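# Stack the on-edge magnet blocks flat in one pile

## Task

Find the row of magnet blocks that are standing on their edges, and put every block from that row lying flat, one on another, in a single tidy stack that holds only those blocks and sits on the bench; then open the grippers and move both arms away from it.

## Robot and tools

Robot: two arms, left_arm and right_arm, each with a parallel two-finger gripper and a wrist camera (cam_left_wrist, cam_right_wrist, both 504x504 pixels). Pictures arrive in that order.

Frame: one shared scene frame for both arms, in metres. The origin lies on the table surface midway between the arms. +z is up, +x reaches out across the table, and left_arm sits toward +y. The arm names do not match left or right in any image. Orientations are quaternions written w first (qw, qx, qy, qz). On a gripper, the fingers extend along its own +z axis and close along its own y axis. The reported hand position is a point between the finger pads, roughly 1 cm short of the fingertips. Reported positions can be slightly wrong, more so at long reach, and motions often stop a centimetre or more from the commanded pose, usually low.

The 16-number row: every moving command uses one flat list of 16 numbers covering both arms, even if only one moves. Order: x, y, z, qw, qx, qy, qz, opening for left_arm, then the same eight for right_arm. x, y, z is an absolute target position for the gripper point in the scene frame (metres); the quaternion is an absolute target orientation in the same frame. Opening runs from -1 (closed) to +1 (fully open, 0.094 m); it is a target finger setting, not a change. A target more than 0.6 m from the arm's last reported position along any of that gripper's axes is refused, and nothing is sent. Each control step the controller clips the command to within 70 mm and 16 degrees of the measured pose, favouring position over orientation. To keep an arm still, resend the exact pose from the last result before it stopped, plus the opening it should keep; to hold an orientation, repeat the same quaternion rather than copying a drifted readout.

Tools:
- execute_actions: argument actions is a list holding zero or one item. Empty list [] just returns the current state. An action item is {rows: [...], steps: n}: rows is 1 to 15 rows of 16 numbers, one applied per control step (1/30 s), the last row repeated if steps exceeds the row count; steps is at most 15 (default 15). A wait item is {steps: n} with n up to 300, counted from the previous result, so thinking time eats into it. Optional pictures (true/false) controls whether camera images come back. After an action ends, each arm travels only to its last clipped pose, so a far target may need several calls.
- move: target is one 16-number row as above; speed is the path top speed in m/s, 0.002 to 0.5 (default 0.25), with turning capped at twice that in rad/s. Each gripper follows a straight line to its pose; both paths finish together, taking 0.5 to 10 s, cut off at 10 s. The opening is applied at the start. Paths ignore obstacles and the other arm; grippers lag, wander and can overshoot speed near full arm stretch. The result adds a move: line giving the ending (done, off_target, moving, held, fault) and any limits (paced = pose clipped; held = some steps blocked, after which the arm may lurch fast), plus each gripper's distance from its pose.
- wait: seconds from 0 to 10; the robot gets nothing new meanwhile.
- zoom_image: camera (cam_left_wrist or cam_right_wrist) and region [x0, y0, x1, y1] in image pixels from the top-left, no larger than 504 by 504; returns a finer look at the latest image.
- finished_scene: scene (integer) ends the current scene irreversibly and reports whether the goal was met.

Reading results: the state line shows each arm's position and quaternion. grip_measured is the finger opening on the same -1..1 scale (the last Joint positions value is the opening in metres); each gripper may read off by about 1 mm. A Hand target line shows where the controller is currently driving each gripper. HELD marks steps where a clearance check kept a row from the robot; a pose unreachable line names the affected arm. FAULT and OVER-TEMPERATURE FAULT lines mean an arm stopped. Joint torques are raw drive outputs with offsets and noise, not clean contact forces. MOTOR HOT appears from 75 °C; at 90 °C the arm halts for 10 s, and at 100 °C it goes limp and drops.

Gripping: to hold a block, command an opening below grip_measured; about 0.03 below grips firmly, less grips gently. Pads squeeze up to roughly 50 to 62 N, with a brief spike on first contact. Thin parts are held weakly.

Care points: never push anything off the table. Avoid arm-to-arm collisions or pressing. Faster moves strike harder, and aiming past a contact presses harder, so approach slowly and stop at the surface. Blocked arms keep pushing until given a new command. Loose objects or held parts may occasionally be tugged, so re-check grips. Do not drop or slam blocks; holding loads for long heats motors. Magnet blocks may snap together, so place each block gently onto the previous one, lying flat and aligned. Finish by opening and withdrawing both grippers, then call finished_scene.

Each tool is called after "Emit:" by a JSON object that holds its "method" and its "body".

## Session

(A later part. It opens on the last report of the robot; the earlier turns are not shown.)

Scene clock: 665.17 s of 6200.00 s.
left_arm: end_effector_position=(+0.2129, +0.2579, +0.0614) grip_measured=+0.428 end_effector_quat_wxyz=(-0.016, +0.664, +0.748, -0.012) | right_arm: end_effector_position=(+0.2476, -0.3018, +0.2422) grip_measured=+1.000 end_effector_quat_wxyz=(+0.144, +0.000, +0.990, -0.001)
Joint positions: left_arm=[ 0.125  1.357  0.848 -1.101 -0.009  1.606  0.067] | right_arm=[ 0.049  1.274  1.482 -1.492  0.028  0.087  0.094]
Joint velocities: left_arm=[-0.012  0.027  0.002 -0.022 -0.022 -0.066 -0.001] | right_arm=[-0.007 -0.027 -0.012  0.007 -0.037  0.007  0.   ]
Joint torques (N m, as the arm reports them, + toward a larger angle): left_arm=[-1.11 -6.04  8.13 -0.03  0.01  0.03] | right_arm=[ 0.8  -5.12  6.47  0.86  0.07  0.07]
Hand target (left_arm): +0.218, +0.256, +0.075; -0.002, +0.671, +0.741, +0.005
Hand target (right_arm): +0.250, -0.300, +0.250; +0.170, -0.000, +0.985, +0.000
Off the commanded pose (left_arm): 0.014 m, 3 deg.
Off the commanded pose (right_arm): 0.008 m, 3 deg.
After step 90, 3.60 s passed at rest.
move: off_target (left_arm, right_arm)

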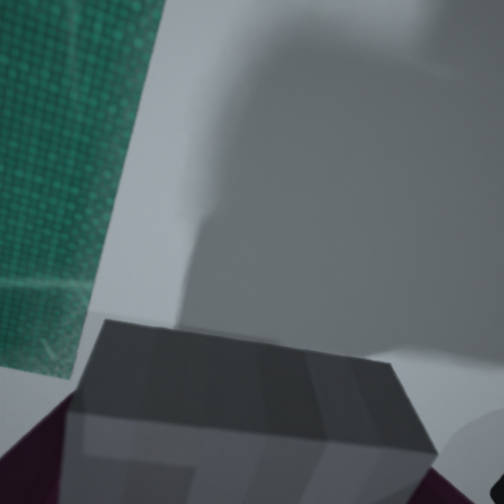

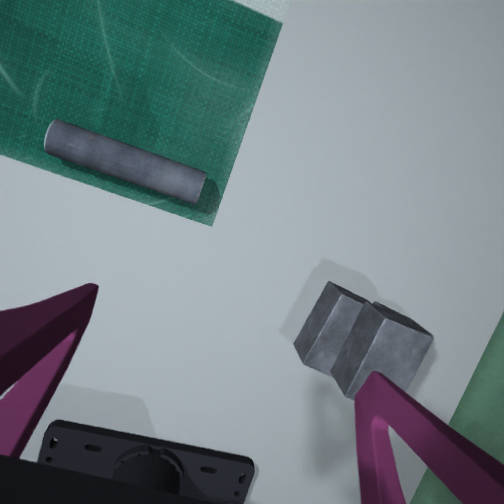

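Emit:
{"method": "move", "body": {"target": [0.214, 0.256, 0.036, 0, 0.671, 0.741, 0, 0.40, 0.25, -0.30, 0.25, 0.17, 0, 0.985, 0, 1], "speed": 0.05}}

Scene clock: 672.53 s of 6200.00 s.
left_arm: end_effector_position=(+0.2068, +0.2569, +0.0329) grip_measured=+0.428 end_effector_quat_wxyz=(-0.011, +0.668, +0.744, -0.007) | right_arm: end_effector_position=(+0.2476, -0.3018, +0.2422) grip_measured=+1.000 end_effector_quat_wxyz=(+0.144, +0.000, +0.990, -0.001)
Joint positions: left_arm=[ 0.125  1.357  0.729 -0.968 -0.009  1.618  0.067] | right_arm=[ 0.049  1.274  1.482 -1.492  0.028  0.087  0.094]
Joint velocities: left_arm=[ 0.017  0.002  0.002  0.051 -0.007 -0.037  0.   ] | right_arm=[-0.012 -0.022 -0.002 -0.007  0.081  0.037  0.   ]
Joint torques (N m, as the arm reports them, + toward a larger angle): left_arm=[-0.22 -2.96  6.61  0.32  0.08  0.03] | right_arm=[ 0.82 -5.17  6.42  0.84  0.1   0.09]
Hand target (left_arm): +0.214, +0.256, +0.036; +0.000, +0.671, +0.741, -0.000
Hand target (right_arm): +0.250, -0.300, +0.250; +0.170, -0.000, +0.985, +0.000
Off the commanded pose (left_arm): 0.008 m, 2 deg.
Off the commanded pose (right_arm): 0.008 m, 3 deg.
After step 90, 3.33 s passed at rest.
move: off_target (right_arm)

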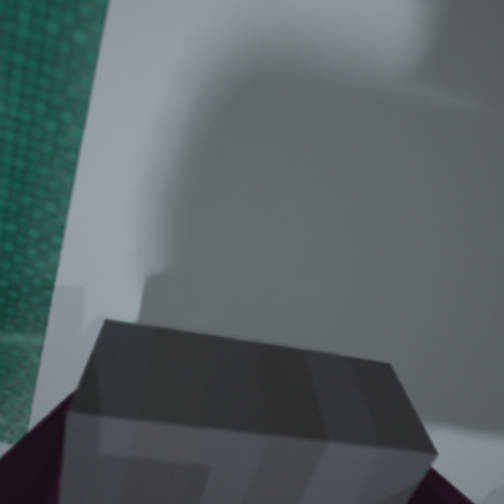

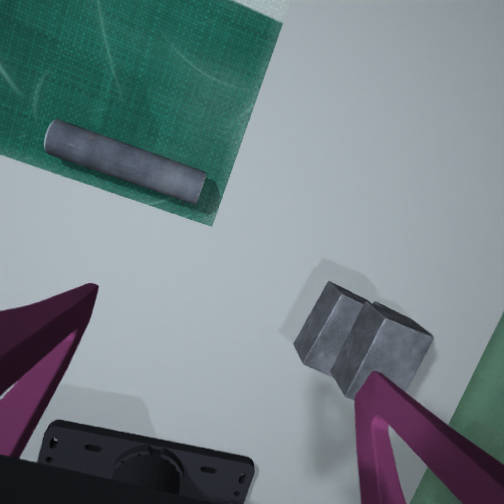

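Emit:
{"method": "move", "body": {"target": [0.214, 0.256, 0.019, 0, 0.671, 0.741, 0, 0.40, 0.25, -0.30, 0.25, 0.17, 0, 0.985, 0, 1], "speed": 0.03}}

Scene clock: 677.23 s of 6200.00 s.
left_arm: end_effector_position=(+0.2085, +0.2572, +0.0183) grip_measured=+0.428 end_effector_quat_wxyz=(-0.009, +0.668, +0.744, -0.004) | right_arm: end_effector_position=(+0.2476, -0.3018, +0.2422) grip_measured=+1.000 end_effector_quat_wxyz=(+0.144, +0.000, +0.990, -0.001)
Joint positions: left_arm=[ 0.125  1.385  0.687 -0.891 -0.009  1.618  0.067] | right_arm=[ 0.049  1.274  1.482 -1.492  0.028  0.087  0.094]
Joint velocities: left_arm=[-0.017 -0.007  0.002  0.037 -0.037 -0.022  0.   ] | right_arm=[-0.007 -0.017  0.007 -0.037 -0.037 -0.051  0.   ]
Joint torques (N m, as the arm reports them, + toward a larger angle): left_arm=[-0.27 -2.76  5.85  0.36  0.1   0.04] | right_arm=[ 0.8  -5.1   6.48  0.85  0.06  0.07]
Hand target (left_arm): +0.214, +0.256, +0.019; -0.000, +0.671, +0.741, -0.000
Hand target (right_arm): +0.250, -0.300, +0.250; +0.170, -0.000, +0.985, +0.000
Off the commanded pose (left_arm): 0.006 m, 1 deg.
Off the commanded pose (right_arm): 0.008 m, 3 deg.
After step 90, 0.43 s passed at rest.
move: off_target (right_arm)

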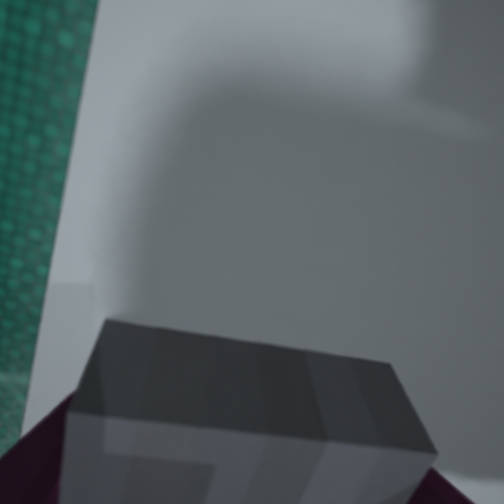

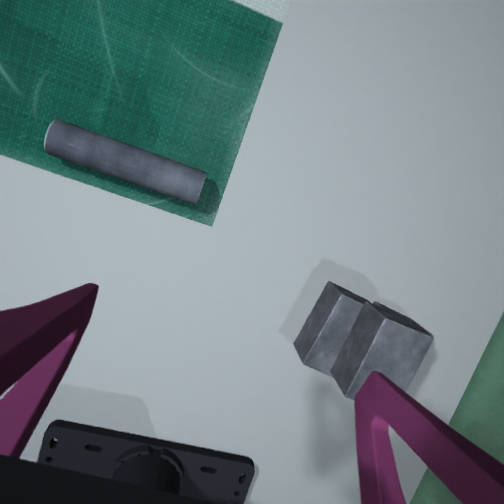

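Emit:
{"method": "execute_actions", "body": {"actions": []}}

Scene clock: 693.37 s of 6200.00 s.
left_arm: end_effector_position=(+0.2085, +0.2572, +0.0183) grip_measured=+0.428 end_effector_quat_wxyz=(-0.009, +0.668, +0.744, -0.004) | right_arm: end_effector_position=(+0.2476, -0.3018, +0.2422) grip_measured=+1.000 end_effector_quat_wxyz=(+0.144, +0.000, +0.990, -0.001)
Joint positions: left_arm=[ 0.125  1.385  0.687 -0.891 -0.009  1.618  0.067] | right_arm=[ 0.049  1.274  1.482 -1.492  0.028  0.087  0.094]
Joint velocities: left_arm=[-0.017  0.007 -0.017  0.051 -0.007 -0.081 -0.001] | right_arm=[-0.012 -0.007 -0.002  0.037 -0.007  0.051  0.   ]
Joint torques (N m, as the arm reports them, + toward a larger angle): left_arm=[-0.3  -2.81  5.84  0.35  0.09  0.02] | right_arm=[ 0.76 -5.19  6.48  0.86  0.07  0.1 ]
Hand target (left_arm): +0.214, +0.256, +0.019; -0.000, +0.671, +0.741, -0.000
Hand target (right_arm): +0.250, -0.300, +0.250; +0.170, -0.000, +0.985, +0.000
Off the commanded pose (left_arm): 0.006 m, 1 deg.
Off the commanded pose (right_arm): 0.008 m, 3 deg.
Steps of this call (steps 1 to 90: nothing new was sent; then 13.13 s passed at rest). Readings (end_effector_position):
1: left_arm (+0.2085, +0.2572, +0.0183) | right_arm (+0.2476, -0.3018, +0.2422)
2: left_arm (+0.2085, +0.2572, +0.0183) | right_arm (+0.2476, -0.3018, +0.2422)
4: left_arm (+0.2085, +0.2572, +0.0183) | right_arm (+0.2476, -0.3018, +0.2422)
8: left_arm (+0.2085, +0.2572, +0.0183) | right_arm (+0.2476, -0.3018, +0.2422)
90: the state above

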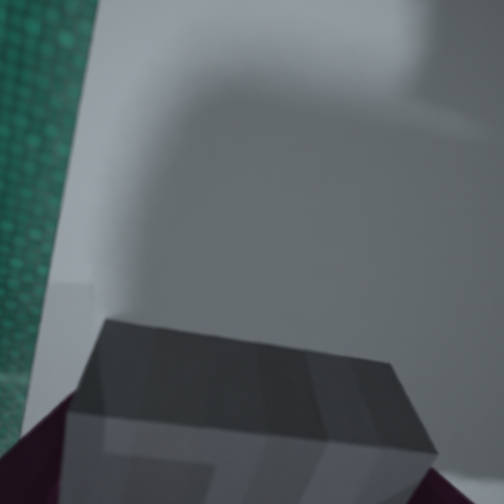

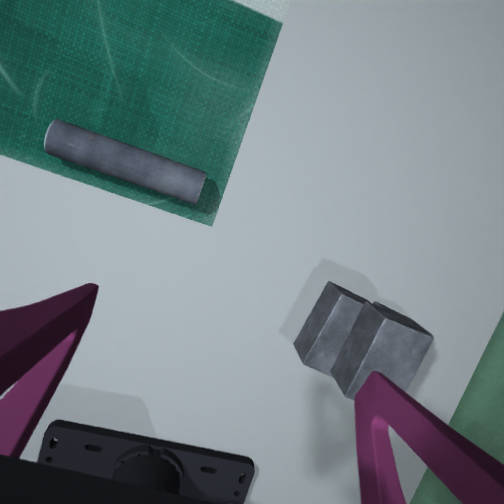

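Emit:
{"method": "execute_actions", "body": {"actions": [{"rows":[[0.2095,0.2572,0.0185,0,0.668,0.744,0,0.6,0.25,-0.30,0.25,0.17,0,0.985,0,1],[0.2095,0.2572,0.0185,0,0.668,0.744,0,0.8,0.25,-0.30,0.25,0.17,0,0.985,0,1],[0.2095,0.2572,0.0185,0,0.668,0.744,0,1,0.25,-0.30,0.25,0.17,0,0.985,0,1]],"steps":15}]}}

Scene clock: 698.97 s of 6200.00 s.
left_arm: end_effector_position=(+0.2068, +0.2569, +0.0171) grip_measured=+1.000 end_effector_quat_wxyz=(-0.010, +0.668, +0.744, -0.006) | right_arm: end_effector_position=(+0.2476, -0.3018, +0.2422) grip_measured=+1.000 end_effector_quat_wxyz=(+0.144, +0.000, +0.990, -0.001)
Joint positions: left_arm=[ 0.125  1.385  0.682 -0.89  -0.009  1.619  0.094] | right_arm=[ 0.049  1.274  1.482 -1.492  0.028  0.087  0.094]
Joint velocities: left_arm=[-0.012 -0.017 -0.002  0.022 -0.051 -0.081  0.   ] | right_arm=[-0.002 -0.002 -0.002  0.022  0.051  0.022  0.   ]
Joint torques (N m, as the arm reports them, + toward a larger angle): left_arm=[ 0.57 -4.05  4.95  0.33  0.08  0.02] | right_arm=[ 0.82 -5.22  6.48  0.88  0.09  0.08]
Hand target (left_arm): +0.209, +0.257, +0.019; -0.000, +0.668, +0.744, -0.000
Hand target (right_arm): +0.250, -0.300, +0.250; +0.170, -0.000, +0.985, +0.000
Off the commanded pose (left_arm): 0.003 m, 1 deg.
Off the commanded pose (right_arm): 0.008 m, 3 deg.
Steps of this call (steps 1 to 90: nothing new was sent; then 2.10 s passed at rest; steps 91 to 105: all 15 steps of this action). Readings (end_effector_position):
91: left_arm (+0.2082, +0.2571, +0.0181) | right_arm (+0.2476, -0.3018, +0.2422)
92: left_arm (+0.2080, +0.2571, +0.0179) | right_arm (+0.2476, -0.3018, +0.2422)
94: left_arm (+0.2072, +0.2570, +0.0174) | right_arm (+0.2476, -0.3018, +0.2422)
98: left_arm (+0.2068, +0.2569, +0.0171) | right_arm (+0.2476, -0.3018, +0.2422)
105: the state above

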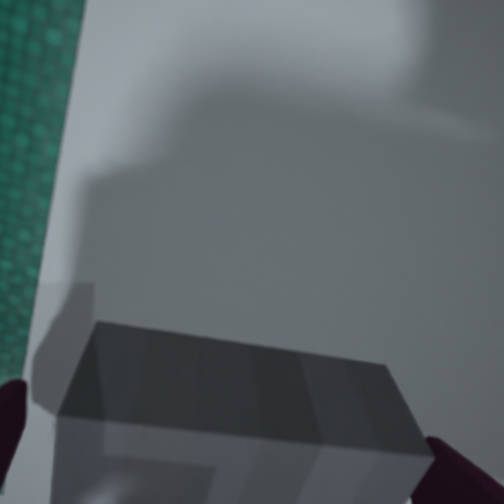

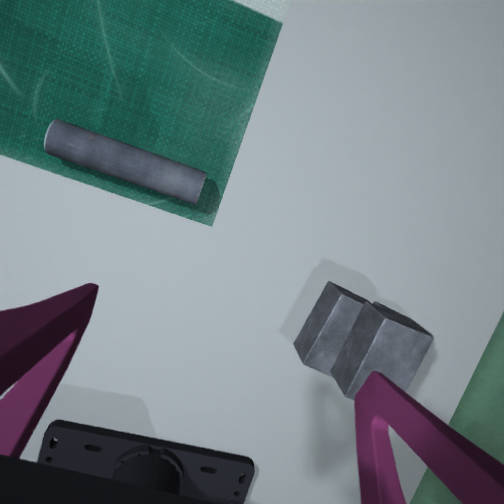

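Emit:
{"method": "move", "body": {"target": [0.209,0.257,0.085,0,0.668,0.744,0,1,0.25,-0.30,0.25,0.17,0,0.985,0,1], "speed": 0.1}}

Emit:
{"method": "move", "body": {"target": [0.243,0.261,0.075,0.1737,0.0532,-0.9835,0.0094,1,0.25,-0.30,0.25,0.17,0,0.985,0,1], "speed": 0.3}}

Scene clock: 742.07 s of 6200.00 s.
left_arm: end_effector_position=(+0.2050, +0.2566, +0.0744) grip_measured=+1.000 end_effector_quat_wxyz=(-0.013, +0.668, +0.744, -0.009) | right_arm: end_effector_position=(+0.2476, -0.3018, +0.2422) grip_measured=+1.000 end_effector_quat_wxyz=(+0.144, +0.000, +0.990, -0.001)
Joint positions: left_arm=[ 0.125  1.302  0.861 -1.16  -0.009  1.619  0.094] | right_arm=[ 0.049  1.274  1.482 -1.492  0.028  0.087  0.094]
Joint velocities: left_arm=[ 0.012 -0.002 -0.017  0.022 -0.007 -0.051  0.   ] | right_arm=[ 0.012 -0.022 -0.002 -0.066 -0.037 -0.037  0.   ]
Joint torques (N m, as the arm reports them, + toward a larger angle): left_arm=[ 0.6  -4.61  8.12  0.04  0.08  0.03] | right_arm=[ 0.83 -5.14  6.49  0.86  0.1   0.08]
Hand target (left_arm): +0.209, +0.257, +0.085; +0.000, +0.668, +0.744, +0.000
Hand target (right_arm): +0.250, -0.300, +0.250; +0.170, -0.000, +0.985, +0.000
Off the commanded pose (left_arm): 0.011 m, 2 deg.
Off the commanded pose (right_arm): 0.008 m, 3 deg.
After step 90, 38.83 s passed at rest.
move: off_target (left_arm, right_arm)

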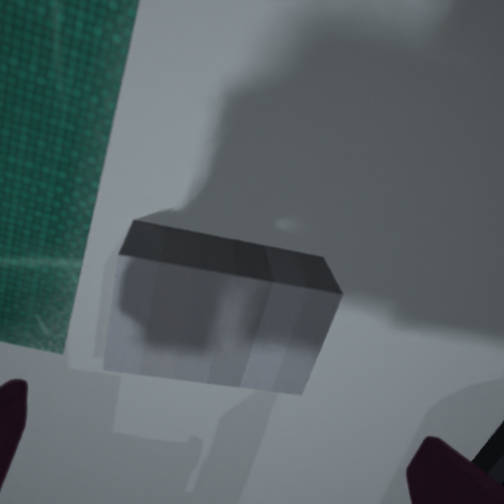

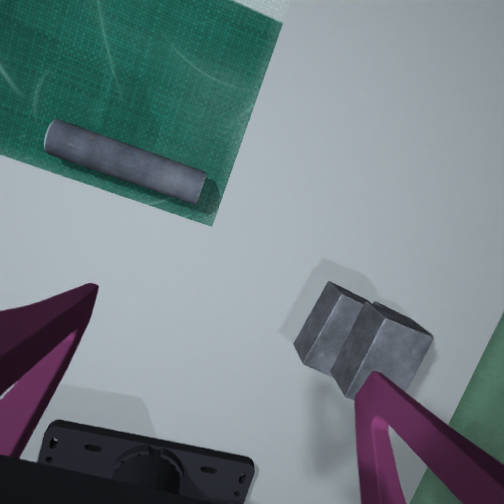

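Scene clock: 745.33 s of 6200.00 s.
left_arm: end_effector_position=(+0.2391, +0.2596, +0.0696) grip_measured=+1.000 end_effector_quat_wxyz=(-0.177, -0.041, +0.983, -0.004) | right_arm: end_effector_position=(+0.2476, -0.3018, +0.2422) grip_measured=+1.000 end_effector_quat_wxyz=(+0.144, +0.000, +0.990, -0.001)
Joint positions: left_arm=[ 0.102  1.76   1.215 -1.382 -0.024  0.044  0.094] | right_arm=[ 0.049  1.274  1.482 -1.492  0.028  0.087  0.094]
Joint velocities: left_arm=[-0.002  0.017  0.007 -0.037  0.007 -0.051  0.   ] | right_arm=[-0.012 -0.002  0.002  0.037 -0.081 -0.007  0.   ]
Joint torques (N m, as the arm reports them, + toward a larger angle): left_arm=[ 0.94 -5.84  7.46 -0.47  0.08 -0.09] | right_arm=[ 0.8  -5.2   6.41  0.86  0.08  0.1 ]
Hand target (left_arm): +0.243, +0.261, +0.074; -0.174, -0.051, +0.983, -0.008
Hand target (right_arm): +0.250, -0.300, +0.250; +0.170, -0.000, +0.985, +0.000
Off the commanded pose (left_arm): 0.007 m, 2 deg.
Off the commanded pose (right_arm): 0.008 m, 3 deg.
move: off_target (right_arm)

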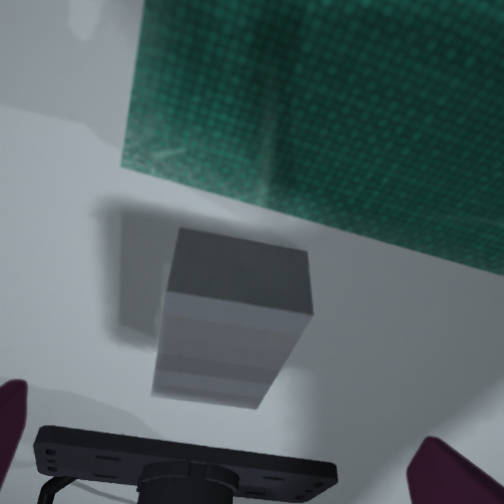

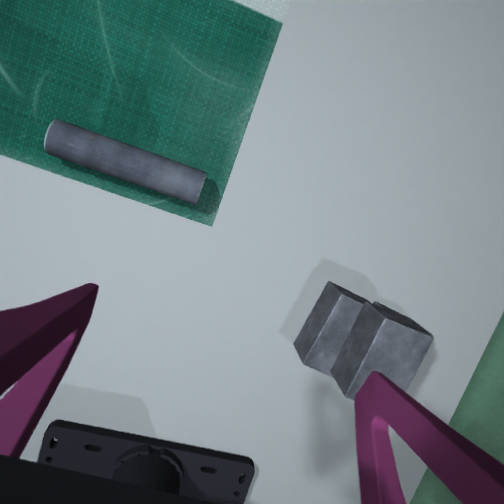

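Emit:
{"method": "move", "body": {"target": [0.243,0.262,0.045,0.1737,0.0612,-0.983,0.0108,1,0.25,-0.30,0.25,0.17,0,0.985,0,1], "speed": 0.05}}

Scene clock: 780.73 s of 6200.00 s.
left_arm: end_effector_position=(+0.2410, +0.2608, +0.0475) grip_measured=+1.000 end_effector_quat_wxyz=(-0.179, -0.052, +0.982, -0.007) | right_arm: end_effector_position=(+0.2476, -0.3018, +0.2422) grip_measured=+1.000 end_effector_quat_wxyz=(+0.144, +0.000, +0.990, -0.001)
Joint positions: left_arm=[ 0.112  1.799  1.169 -1.3   -0.018  0.032  0.094] | right_arm=[ 0.049  1.274  1.482 -1.492  0.028  0.087  0.094]
Joint velocities: left_arm=[-0.002 -0.002  0.002  0.051 -0.037 -0.037  0.   ] | right_arm=[-0.002 -0.002 -0.017 -0.051 -0.022 -0.007  0.   ]
Joint torques (N m, as the arm reports them, + toward a larger angle): left_arm=[ 0.88 -6.09  4.56 -0.2   0.08 -0.09] | right_arm=[ 0.8  -5.17  6.49  0.86  0.09  0.09]
Hand target (left_arm): +0.243, +0.262, +0.045; -0.174, -0.061, +0.983, -0.011
Hand target (right_arm): +0.250, -0.300, +0.250; +0.170, -0.000, +0.985, +0.000
Off the commanded pose (left_arm): 0.003 m, 1 deg.
Off the commanded pose (right_arm): 0.008 m, 3 deg.
After step 90, 31.43 s passed at rest.
move: off_target (right_arm)

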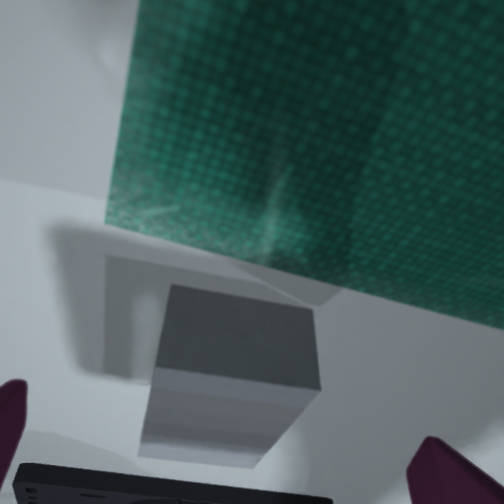

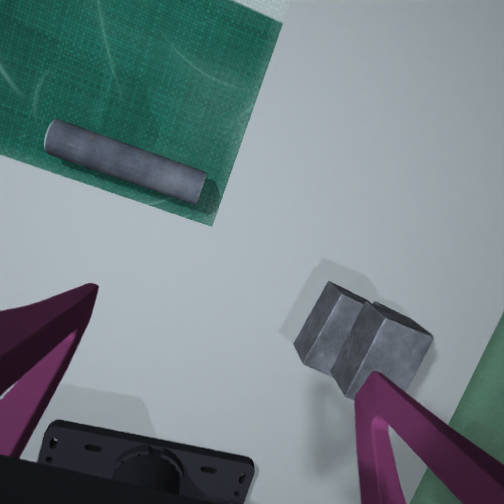

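Emit:
{"method": "zoom_image", "body": {"camera": "cam_left_wrist", "region": [120,260,360,480]}}

Region (120, 260, 360, 480) of cam_left_wrist's 504x504 image, scaled by 2.100, with more detail than that image has; it fills the top 462 rows of this view, and the rest is white.

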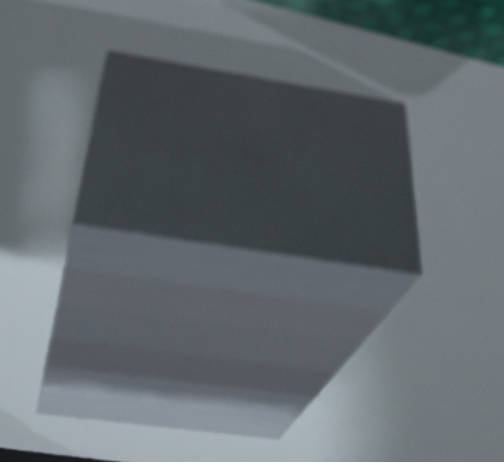

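Emit:
{"method": "move", "body": {"target": [0.2415,0.2635,0.014,0.1737,0.0612,-0.983,0.0108,1,0.25,-0.30,0.25,0.17,0,0.985,0,1], "speed": 0.04}}

Scene clock: 806.43 s of 6200.00 s.
left_arm: end_effector_position=(+0.2399, +0.2618, +0.0164) grip_measured=+1.000 end_effector_quat_wxyz=(-0.179, -0.055, +0.982, -0.007) | right_arm: end_effector_position=(+0.2476, -0.3018, +0.2422) grip_measured=+1.000 end_effector_quat_wxyz=(+0.144, +0.000, +0.990, -0.001)
Joint positions: left_arm=[ 0.117  1.848  1.096 -1.178 -0.017  0.032  0.094] | right_arm=[ 0.049  1.274  1.482 -1.492  0.028  0.087  0.094]
Joint velocities: left_arm=[ 0.007 -0.007 -0.012  0.022  0.037 -0.051  0.   ] | right_arm=[ 0.002 -0.012 -0.002 -0.037  0.037 -0.037  0.   ]
Joint torques (N m, as the arm reports them, + toward a larger angle): left_arm=[ 0.91 -6.17  4.28 -0.23  0.04 -0.03] | right_arm=[ 0.85 -5.2   6.36  0.86  0.09  0.08]
Hand target (left_arm): +0.241, +0.263, +0.014; -0.174, -0.061, +0.983, -0.011
Hand target (right_arm): +0.250, -0.300, +0.250; +0.170, -0.000, +0.985, +0.000
Off the commanded pose (left_arm): 0.003 m, 1 deg.
Off the commanded pose (right_arm): 0.008 m, 3 deg.
After step 90, 21.43 s passed at rest.
move: off_target (right_arm)

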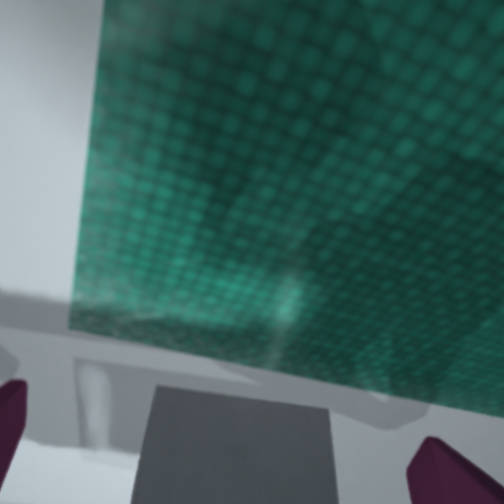

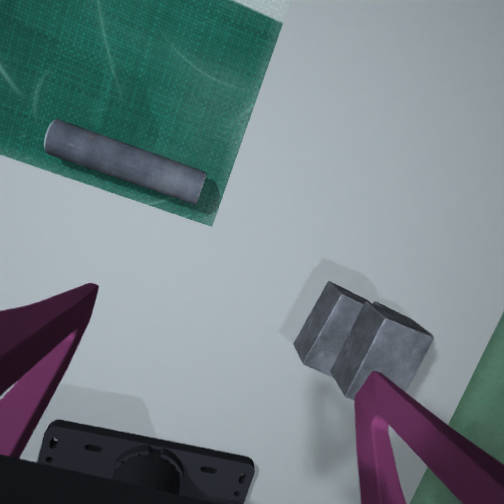

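Emit:
{"method": "execute_actions", "body": {"actions": [{"rows":[[0.2415,0.2635,0.014,0.1737,0.0612,-0.983,0.0108,0.6,0.25,-0.30,0.25,0.17,0,0.985,0,1],[0.2415,0.2635,0.014,0.1737,0.0612,-0.983,0.0108,0.3,0.25,-0.30,0.25,0.17,0,0.985,0,1],[0.2415,0.2635,0.014,0.1737,0.0612,-0.983,0.0108,0.1,0.25,-0.30,0.25,0.17,0,0.985,0,1],[0.2415,0.2635,0.014,0.1737,0.0612,-0.983,0.0108,0.1,0.25,-0.30,0.25,0.17,0,0.985,0,1],[0.2415,0.2635,0.014,0.1737,0.0612,-0.983,0.0108,0.1,0.25,-0.30,0.25,0.17,0,0.985,0,1],[0.2415,0.2635,0.014,0.1737,0.0612,-0.983,0.0108,0.1,0.25,-0.30,0.25,0.17,0,0.985,0,1],[0.2415,0.2635,0.014,0.1737,0.0612,-0.983,0.0108,0.05,0.25,-0.30,0.25,0.17,0,0.985,0,1],[0.2415,0.2635,0.014,0.1737,0.0612,-0.983,0.0108,0.02,0.25,-0.30,0.25,0.17,0,0.985,0,1],[0.2415,0.2635,0.014,0.1737,0.0612,-0.983,0.0108,0.0,0.25,-0.30,0.25,0.17,0,0.985,0,1],[0.2415,0.2635,0.014,0.1737,0.0612,-0.983,0.0108,-0.02,0.25,-0.30,0.25,0.17,0,0.985,0,1],[0.2415,0.2635,0.014,0.1737,0.0612,-0.983,0.0108,-0.04,0.25,-0.30,0.25,0.17,0,0.985,0,1],[0.2415,0.2635,0.014,0.1737,0.0612,-0.983,0.0108,-0.06,0.25,-0.30,0.25,0.17,0,0.985,0,1],[0.2415,0.2635,0.014,0.1737,0.0612,-0.983,0.0108,-0.075,0.25,-0.30,0.25,0.17,0,0.985,0,1]],"steps":15}]}}

Scene clock: 821.53 s of 6200.00 s.
left_arm: end_effector_position=(+0.2402, +0.2616, +0.0163) grip_measured=-0.072 end_effector_quat_wxyz=(-0.178, -0.055, +0.982, -0.008) | right_arm: end_effector_position=(+0.2476, -0.3018, +0.2422) grip_measured=+1.000 end_effector_quat_wxyz=(+0.144, +0.000, +0.990, -0.001)
Joint positions: left_arm=[ 0.117  1.848  1.096 -1.176 -0.016  0.032  0.044] | right_arm=[ 0.049  1.274  1.482 -1.492  0.028  0.087  0.094]
Joint velocities: left_arm=[-0.017  0.007 -0.022  0.022  0.066 -0.022 -0.001] | right_arm=[ 0.002 -0.017 -0.022  0.007 -0.022  0.037  0.   ]
Joint torques (N m, as the arm reports them, + toward a larger angle): left_arm=[ 0.87 -6.18  4.31 -0.2   0.02 -0.05] | right_arm=[ 0.82 -5.16  6.42  0.87  0.07  0.11]
Hand target (left_arm): +0.241, +0.263, +0.014; -0.174, -0.061, +0.983, -0.011
Hand target (right_arm): +0.250, -0.300, +0.250; +0.170, -0.000, +0.985, +0.000
Off the commanded pose (left_arm): 0.003 m, 1 deg.
Off the commanded pose (right_arm): 0.008 m, 3 deg.
Steps of this call (steps 1 to 90: nothing new was sent; then 11.60 s passed at rest; steps 91 to 105: all 15 steps of this action). Readings (end_effector_position):
91: left_arm (+0.2402, +0.2618, +0.0163) | right_arm (+0.2476, -0.3018, +0.2422)
92: left_arm (+0.2402, +0.2618, +0.0163) | right_arm (+0.2476, -0.3018, +0.2422)
94: left_arm (+0.2402, +0.2618, +0.0163) | right_arm (+0.2476, -0.3018, +0.2422)
98: left_arm (+0.2402, +0.2618, +0.0163) | right_arm (+0.2476, -0.3018, +0.2422)
105: the state above

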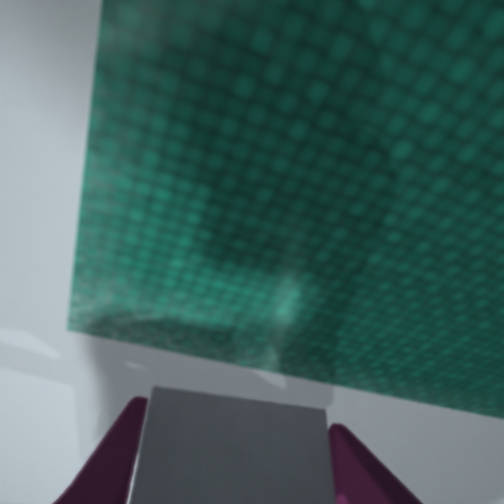

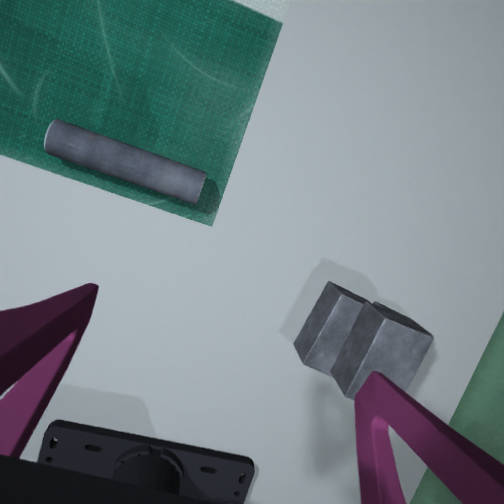

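Emit:
{"method": "execute_actions", "body": {"actions": [{"rows":[[0.2415,0.2635,0.014,0.1737,0.0612,-0.983,0.0108,-0.09,0.25,-0.30,0.25,0.17,0,0.985,0,1],[0.2415,0.2635,0.014,0.1737,0.0612,-0.983,0.0108,-0.105,0.25,-0.30,0.25,0.17,0,0.985,0,1]],"steps":10}]}}

Scene clock: 824.97 s of 6200.00 s.
left_arm: end_effector_position=(+0.2402, +0.2616, +0.0163) grip_measured=-0.096 end_effector_quat_wxyz=(-0.178, -0.055, +0.982, -0.008) | right_arm: end_effector_position=(+0.2476, -0.3018, +0.2422) grip_measured=+1.000 end_effector_quat_wxyz=(+0.144, +0.000, +0.990, -0.001)
Joint positions: left_arm=[ 0.117  1.848  1.096 -1.176 -0.016  0.032  0.042] | right_arm=[ 0.049  1.274  1.482 -1.492  0.028  0.087  0.094]
Joint velocities: left_arm=[ 0.002  0.007  0.012 -0.007  0.007  0.037 -0.001] | right_arm=[0.002 0.002 0.007 0.037 0.022 0.037 0.   ]
Joint torques (N m, as the arm reports them, + toward a larger angle): left_arm=[ 0.99 -6.25  4.33 -0.17  0.03 -0.05] | right_arm=[ 0.86 -5.13  6.47  0.85  0.07  0.09]
Hand target (left_arm): +0.241, +0.264, +0.014; -0.174, -0.061, +0.983, -0.011
Hand target (right_arm): +0.250, -0.300, +0.250; +0.170, -0.000, +0.985, +0.000
Off the commanded pose (left_arm): 0.003 m, 1 deg.
Off the commanded pose (right_arm): 0.008 m, 3 deg.
Steps of this call (steps 1 to 90: nothing new was sent; then 0.10 s passed at rest; steps 91 to 100: all 10 steps of this action). Readings (end_effector_position):
91: left_arm (+0.2402, +0.2616, +0.0163) | right_arm (+0.2476, -0.3018, +0.2422)
92: left_arm (+0.2402, +0.2616, +0.0163) | right_arm (+0.2476, -0.3018, +0.2422)
94: left_arm (+0.2402, +0.2616, +0.0163) | right_arm (+0.2476, -0.3018, +0.2422)
98: left_arm (+0.2402, +0.2616, +0.0163) | right_arm (+0.2476, -0.3018, +0.2422)
100: the state above

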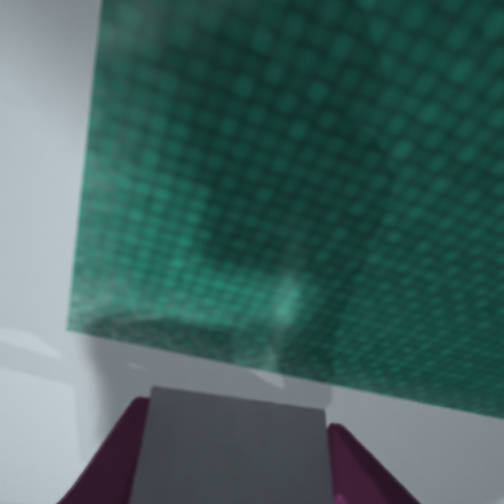

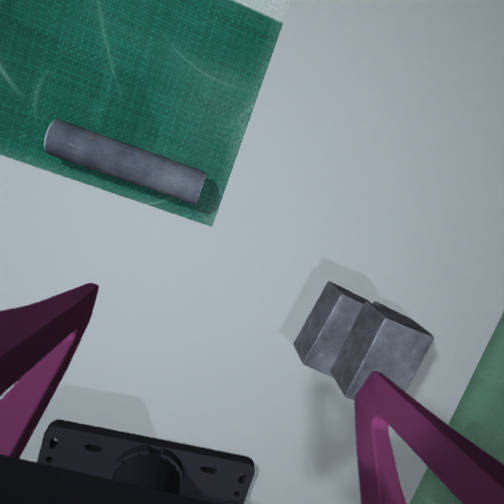

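Emit:
{"method": "execute_actions", "body": {"actions": [{"rows":[[0.2415,0.2635,0.014,0.1737,0.0612,-0.983,0.0108,-0.12,0.25,-0.30,0.25,0.17,0,0.985,0,1],[0.2415,0.2635,0.014,0.1737,0.0612,-0.983,0.0108,-0.135,0.25,-0.30,0.25,0.17,0,0.985,0,1]],"steps":12}], "pictures": false}}

Scene clock: 828.80 s of 6200.00 s.
left_arm: end_effector_position=(+0.2404, +0.2616, +0.0163) grip_measured=-0.112 end_effector_quat_wxyz=(-0.178, -0.055, +0.983, -0.008) | right_arm: end_effector_position=(+0.2476, -0.3018, +0.2422) grip_measured=+1.000 end_effector_quat_wxyz=(+0.144, +0.000, +0.990, -0.001)
Joint positions: left_arm=[ 0.117  1.848  1.096 -1.176 -0.016  0.032  0.042] | right_arm=[ 0.049  1.274  1.482 -1.492  0.028  0.087  0.094]
Joint velocities: left_arm=[-0.017  0.007 -0.007 -0.007 -0.081 -0.051 -0.001] | right_arm=[-0.027  0.007  0.002  0.022  0.066  0.037  0.   ]
Joint torques (N m, as the arm reports them, + toward a larger angle): left_arm=[ 0.87 -6.2   4.31 -0.21  0.02 -0.02] | right_arm=[ 0.77 -5.08  6.41  0.85  0.09  0.08]
Hand target (left_arm): +0.242, +0.264, +0.014; -0.174, -0.061, +0.983, -0.011
Hand target (right_arm): +0.250, -0.300, +0.250; +0.170, -0.000, +0.985, +0.000
Off the commanded pose (left_arm): 0.003 m, 1 deg.
Off the commanded pose (right_arm): 0.008 m, 3 deg.
Steps of this call (steps 1 to 90: nothing new was sent; then 0.43 s passed at rest; steps 91 to 102: all 12 steps of this action). Readings (end_effector_position):
91: left_arm (+0.2403, +0.2616, +0.0163) | right_arm (+0.2476, -0.3018, +0.2422)
92: left_arm (+0.2403, +0.2616, +0.0163) | right_arm (+0.2476, -0.3018, +0.2422)
94: left_arm (+0.2404, +0.2616, +0.0163) | right_arm (+0.2476, -0.3018, +0.2422)
98: left_arm (+0.2404, +0.2616, +0.0163) | right_arm (+0.2476, -0.3018, +0.2422)
102: the state above

Emit:
{"method": "execute_actions", "body": {"actions": [{"rows":[[0.2415,0.2635,0.014,0.1737,0.0612,-0.983,0.0108,-0.145,0.25,-0.30,0.25,0.17,0,0.985,0,1]],"steps":10}]}}

Scene clock: 834.63 s of 6200.00 s.
left_arm: end_effector_position=(+0.2404, +0.2616, +0.0163) grip_measured=-0.112 end_effector_quat_wxyz=(-0.178, -0.055, +0.983, -0.008) | right_arm: end_effector_position=(+0.2476, -0.3018, +0.2422) grip_measured=+1.000 end_effector_quat_wxyz=(+0.144, +0.000, +0.990, -0.001)
Joint positions: left_arm=[ 0.117  1.848  1.096 -1.176 -0.016  0.032  0.042] | right_arm=[ 0.049  1.274  1.482 -1.492  0.028  0.087  0.094]
Joint velocities: left_arm=[-0.002 -0.002  0.002 -0.066  0.007 -0.022  0.001] | right_arm=[ 0.007 -0.002 -0.012 -0.095 -0.066 -0.037  0.   ]
Joint torques (N m, as the arm reports them, + toward a larger angle): left_arm=[ 0.99 -6.18  4.18 -0.19  0.04 -0.05] | right_arm=[ 0.84 -5.2   6.42  0.86  0.06  0.08]
Hand target (left_arm): +0.241, +0.264, +0.014; -0.174, -0.061, +0.983, -0.011
Hand target (right_arm): +0.250, -0.300, +0.250; +0.170, -0.000, +0.985, +0.000
Off the commanded pose (left_arm): 0.003 m, 1 deg.
Off the commanded pose (right_arm): 0.008 m, 3 deg.
Steps of this call (steps 1 to 90: nothing new was sent; then 2.50 s passed at rest; steps 91 to 100: all 10 steps of this action). Readings (end_effector_position):
91: left_arm (+0.2404, +0.2616, +0.0163) | right_arm (+0.2476, -0.3018, +0.2422)
92: left_arm (+0.2404, +0.2616, +0.0163) | right_arm (+0.2476, -0.3018, +0.2422)
94: left_arm (+0.2404, +0.2616, +0.0163) | right_arm (+0.2476, -0.3018, +0.2422)
98: left_arm (+0.2404, +0.2616, +0.0163) | right_arm (+0.2476, -0.3018, +0.2422)
100: the state above

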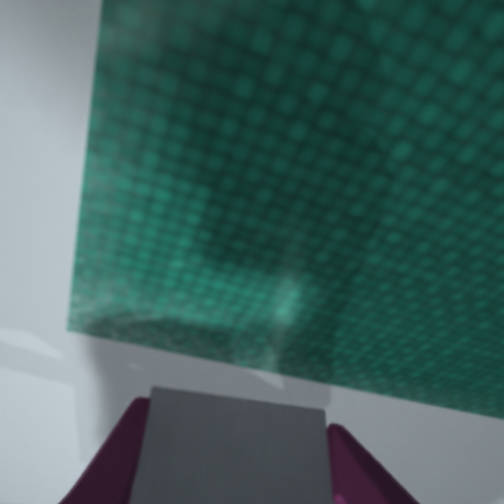

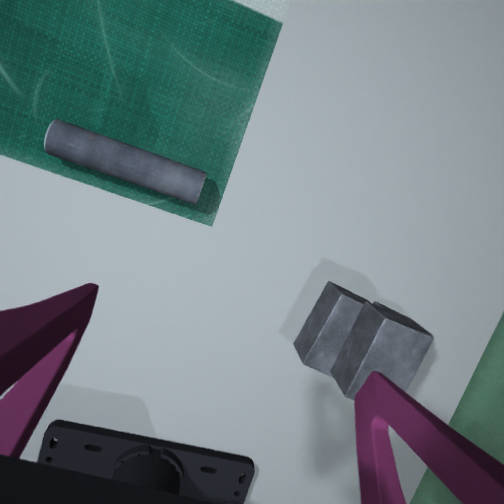

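Emit:
{"method": "move", "body": {"target": [0.2415,0.2635,0.014,0.1737,0.0612,-0.983,0.0108,-0.145,0.168,0.065,0.20,0.4509,-0.4586,0.7078,0.2922,1], "speed": 0.3}}

Scene clock: 889.37 s of 6200.00 s.
left_arm: end_effector_position=(+0.2404, +0.2616, +0.0163) grip_measured=-0.112 end_effector_quat_wxyz=(-0.178, -0.055, +0.983, -0.008) | right_arm: end_effector_position=(+0.1688, +0.0554, +0.1978) grip_measured=+1.000 end_effector_quat_wxyz=(+0.445, -0.457, +0.716, +0.284)
Joint positions: left_arm=[ 0.117  1.848  1.096 -1.176 -0.016  0.032  0.042] | right_arm=[1.139 1.266 0.775 0.033 0.04  0.018 0.094]
Joint velocities: left_arm=[-0.007  0.007  0.002 -0.007 -0.037 -0.037 -0.001] | right_arm=[-0.007 -0.002 -0.007 -0.022 -0.037 -0.066  0.   ]
Joint torques (N m, as the arm reports them, + toward a larger angle): left_arm=[ 0.97 -6.28  4.29 -0.17  0.03 -0.02] | right_arm=[ 0.51 -3.2   8.    1.79 -0.05 -0.04]
Hand target (left_arm): +0.241, +0.264, +0.014; -0.174, -0.061, +0.983, -0.011
Hand target (right_arm): +0.167, +0.061, +0.200; +0.450, -0.460, +0.708, +0.291
Off the commanded pose (left_arm): 0.003 m, 1 deg.
Off the commanded pose (right_arm): 0.010 m, 1 deg.
After step 90, 48.60 s passed at rest.
move: done

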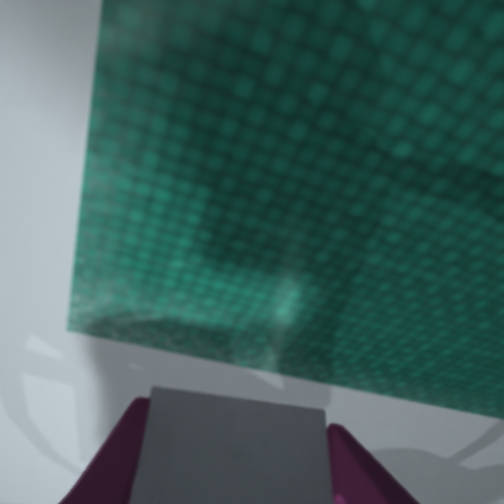

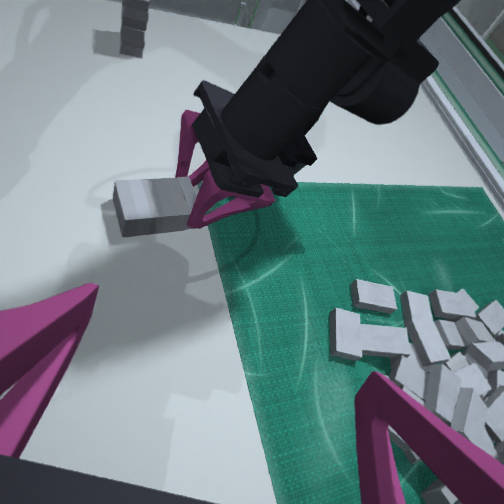

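Good side view. Zoom in.

Emit:
{"method": "zoom_image", "body": {"camera": "cam_right_wrist", "region": [100,150,260,250]}}

Region (100, 150, 260, 250) of cam_right_wrist's 504x504 image, scaled by 3.150, with more detail than that image has; it fills the top 315 rows of this view, and the rest is white.

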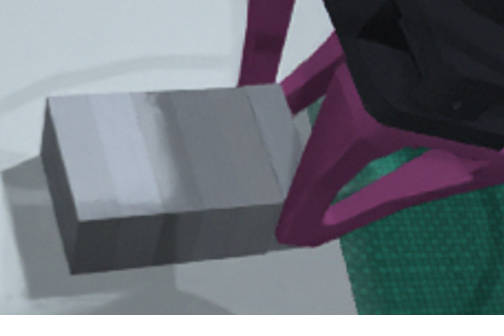

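Emit:
{"method": "zoom_image", "body": {"camera": "cam_right_wrist", "region": [160,160,230,240]}}

Region (160, 160, 230, 240) of cam_right_wrist's 504x504 image, scaled by 6.300, with more detail than that image has; it fills the left 441 columns of this view, and the rest is white.

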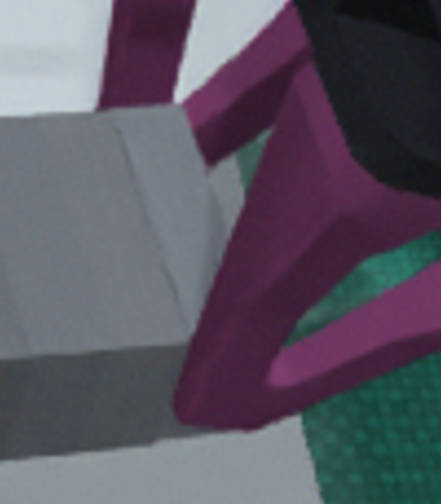

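Emit:
{"method": "execute_actions", "body": {"actions": [{"rows":[[0.2415,0.2635,0.014,0.1737,0.0612,-0.983,0.0108,0.1,0.168,0.065,0.20,0.4509,-0.4586,0.7078,0.2922,1],[0.2415,0.2635,0.014,0.1737,0.0612,-0.983,0.0108,0.1,0.168,0.065,0.20,0.4509,-0.4586,0.7078,0.2922,1],[0.2415,0.2635,0.014,0.1737,0.0612,-0.983,0.0108,0.1,0.168,0.065,0.20,0.4509,-0.4586,0.7078,0.2922,1],[0.2415,0.2635,0.014,0.1737,0.0612,-0.983,0.0108,0.1,0.168,0.065,0.20,0.4509,-0.4586,0.7078,0.2922,1],[0.2415,0.2635,0.014,0.1737,0.0612,-0.983,0.0108,0.1,0.168,0.065,0.20,0.4509,-0.4586,0.7078,0.2922,1],[0.243,0.2637,0.014,0.1737,0.0612,-0.983,0.0108,0.1,0.168,0.065,0.20,0.4509,-0.4586,0.7078,0.2922,1],[0.2445,0.2639,0.014,0.1737,0.0612,-0.983,0.0108,0.1,0.168,0.065,0.20,0.4509,-0.4586,0.7078,0.2922,1],[0.246,0.264,0.014,0.1737,0.0612,-0.983,0.0108,0.1,0.168,0.065,0.20,0.4509,-0.4586,0.7078,0.2922,1],[0.247,0.2642,0.014,0.1737,0.0612,-0.983,0.0108,0.1,0.168,0.065,0.20,0.4509,-0.4586,0.7078,0.2922,1]],"steps":15}]}}

Scene clock: 906.50 s of 6200.00 s.
left_arm: end_effector_position=(+0.2388, +0.2614, +0.0130) grip_measured=+0.097 end_effector_quat_wxyz=(-0.185, -0.055, +0.981, -0.009) | right_arm: end_effector_position=(+0.1698, +0.0580, +0.1919) grip_measured=+1.000 end_effector_quat_wxyz=(+0.442, -0.459, +0.718, +0.281)
Joint positions: left_arm=[ 0.117  1.864  1.096 -1.176 -0.016  0.032  0.052] | right_arm=[1.139 1.287 0.775 0.043 0.039 0.018 0.094]
Joint velocities: left_arm=[-0.002  0.002 -0.002  0.007 -0.007 -0.081 -0.   ] | right_arm=[ 0.002 -0.012 -0.002  0.007  0.022  0.007  0.   ]
Joint torques (N m, as the arm reports them, + toward a larger angle): left_arm=[ 0.91 -6.16  6.28 -0.3   0.04 -0.05] | right_arm=[ 0.75 -3.89  8.7   1.81 -0.01 -0.01]
Hand target (left_arm): +0.247, +0.264, +0.014; -0.174, -0.061, +0.983, -0.011
Hand target (right_arm): +0.168, +0.065, +0.200; +0.451, -0.459, +0.708, +0.292
Off the commanded pose (left_arm): 0.009 m, 2 deg.
Off the commanded pose (right_arm): 0.011 m, 2 deg.
Steps of this call (steps 1 to 90: nothing new was sent; then 13.63 s passed at rest; steps 91 to 105: all 15 steps of this action). Readings (end_effector_position):
91: left_arm (+0.2404, +0.2616, +0.0163) | right_arm (+0.1690, +0.0559, +0.1977)
92: left_arm (+0.2404, +0.2616, +0.0163) | right_arm (+0.1693, +0.0566, +0.1971)
94: left_arm (+0.2404, +0.2616, +0.0163) | right_arm (+0.1696, +0.0574, +0.1943)
98: left_arm (+0.2403, +0.2616, +0.0160) | right_arm (+0.1698, +0.0579, +0.1918)
105: the state above

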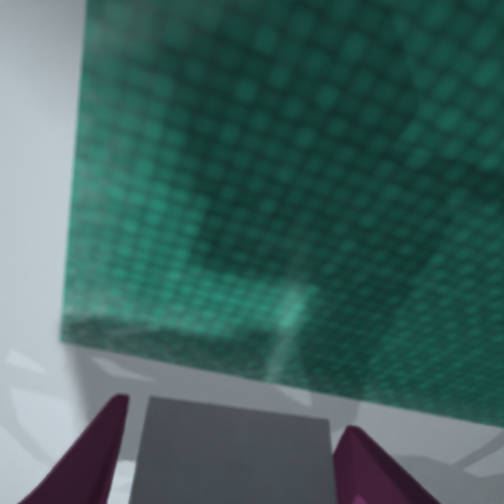

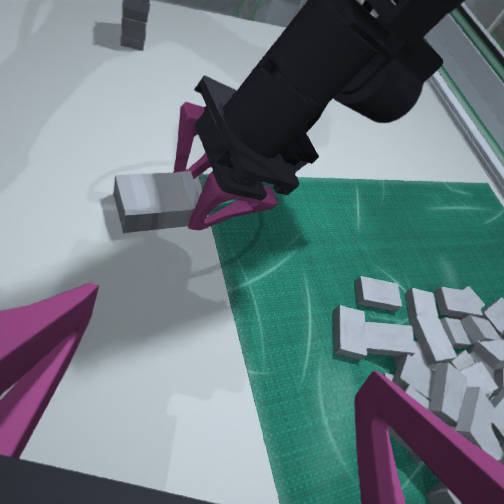

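Emit:
{"method": "execute_actions", "body": {"actions": [{"rows":[[0.248,0.2643,0.017,0.1737,0.0612,-0.983,0.0108,0.1,0.168,0.065,0.20,0.4509,-0.4586,0.7078,0.2922,1],[0.249,0.2644,0.018,0.1737,0.0612,-0.983,0.0108,0.1,0.168,0.065,0.20,0.4509,-0.4586,0.7078,0.2922,1],[0.250,0.2645,0.019,0.1737,0.0612,-0.983,0.0108,0.1,0.168,0.065,0.20,0.4509,-0.4586,0.7078,0.2922,1]],"steps":12}]}}

Scene clock: 910.97 s of 6200.00 s.
left_arm: end_effector_position=(+0.2450, +0.2623, +0.0155) grip_measured=+0.097 end_effector_quat_wxyz=(-0.177, -0.055, +0.983, -0.008) | right_arm: end_effector_position=(+0.1698, +0.0580, +0.1919) grip_measured=+1.000 end_effector_quat_wxyz=(+0.442, -0.459, +0.718, +0.281)
Joint positions: left_arm=[ 0.117  1.864  1.114 -1.177 -0.016  0.032  0.052] | right_arm=[1.139 1.287 0.775 0.043 0.039 0.018 0.094]
Joint velocities: left_arm=[ 0.012  0.002 -0.012  0.007 -0.007  0.022  0.001] | right_arm=[-0.002  0.002 -0.007 -0.022 -0.022 -0.051  0.   ]
Joint torques (N m, as the arm reports them, + toward a larger angle): left_arm=[ 0.88 -6.13  6.78 -0.47  0.04 -0.04] | right_arm=[ 0.7  -3.79  8.62  1.81 -0.02  0.  ]
Hand target (left_arm): +0.250, +0.265, +0.019; -0.174, -0.061, +0.983, -0.011
Hand target (right_arm): +0.168, +0.065, +0.200; +0.451, -0.459, +0.708, +0.292
Off the commanded pose (left_arm): 0.007 m, 1 deg.
Off the commanded pose (right_arm): 0.011 m, 2 deg.
Steps of this call (steps 1 to 90: nothing new was sent; then 1.07 s passed at rest; steps 91 to 102: all 12 steps of this action). Readings (end_effector_position):
91: left_arm (+0.2391, +0.2614, +0.0132) | right_arm (+0.1698, +0.0580, +0.1919)
92: left_arm (+0.2395, +0.2615, +0.0134) | right_arm (+0.1698, +0.0580, +0.1919)
94: left_arm (+0.2419, +0.2618, +0.0143) | right_arm (+0.1698, +0.0580, +0.1919)
98: left_arm (+0.2450, +0.2623, +0.0155) | right_arm (+0.1698, +0.0580, +0.1919)
102: the state above

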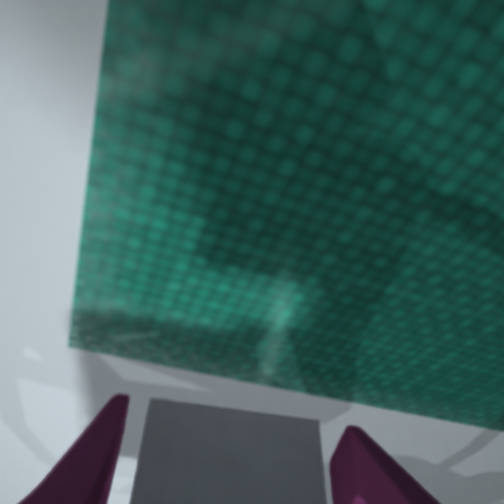

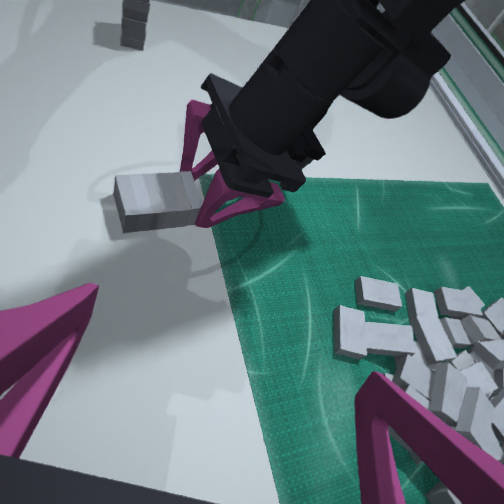

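Emit:
{"method": "zoom_image", "body": {"camera": "cam_right_wrist", "region": [160,160,230,240]}}

Region (160, 160, 230, 240) of cam_right_wrist's 504x504 image, scaled by 6.300, with more detail than that image has; it fills the left 441 columns of this view, and the rest is white.

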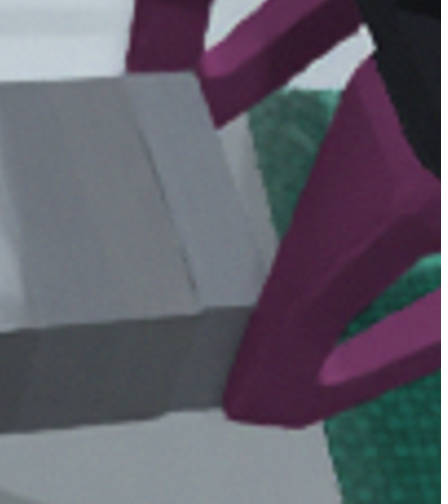

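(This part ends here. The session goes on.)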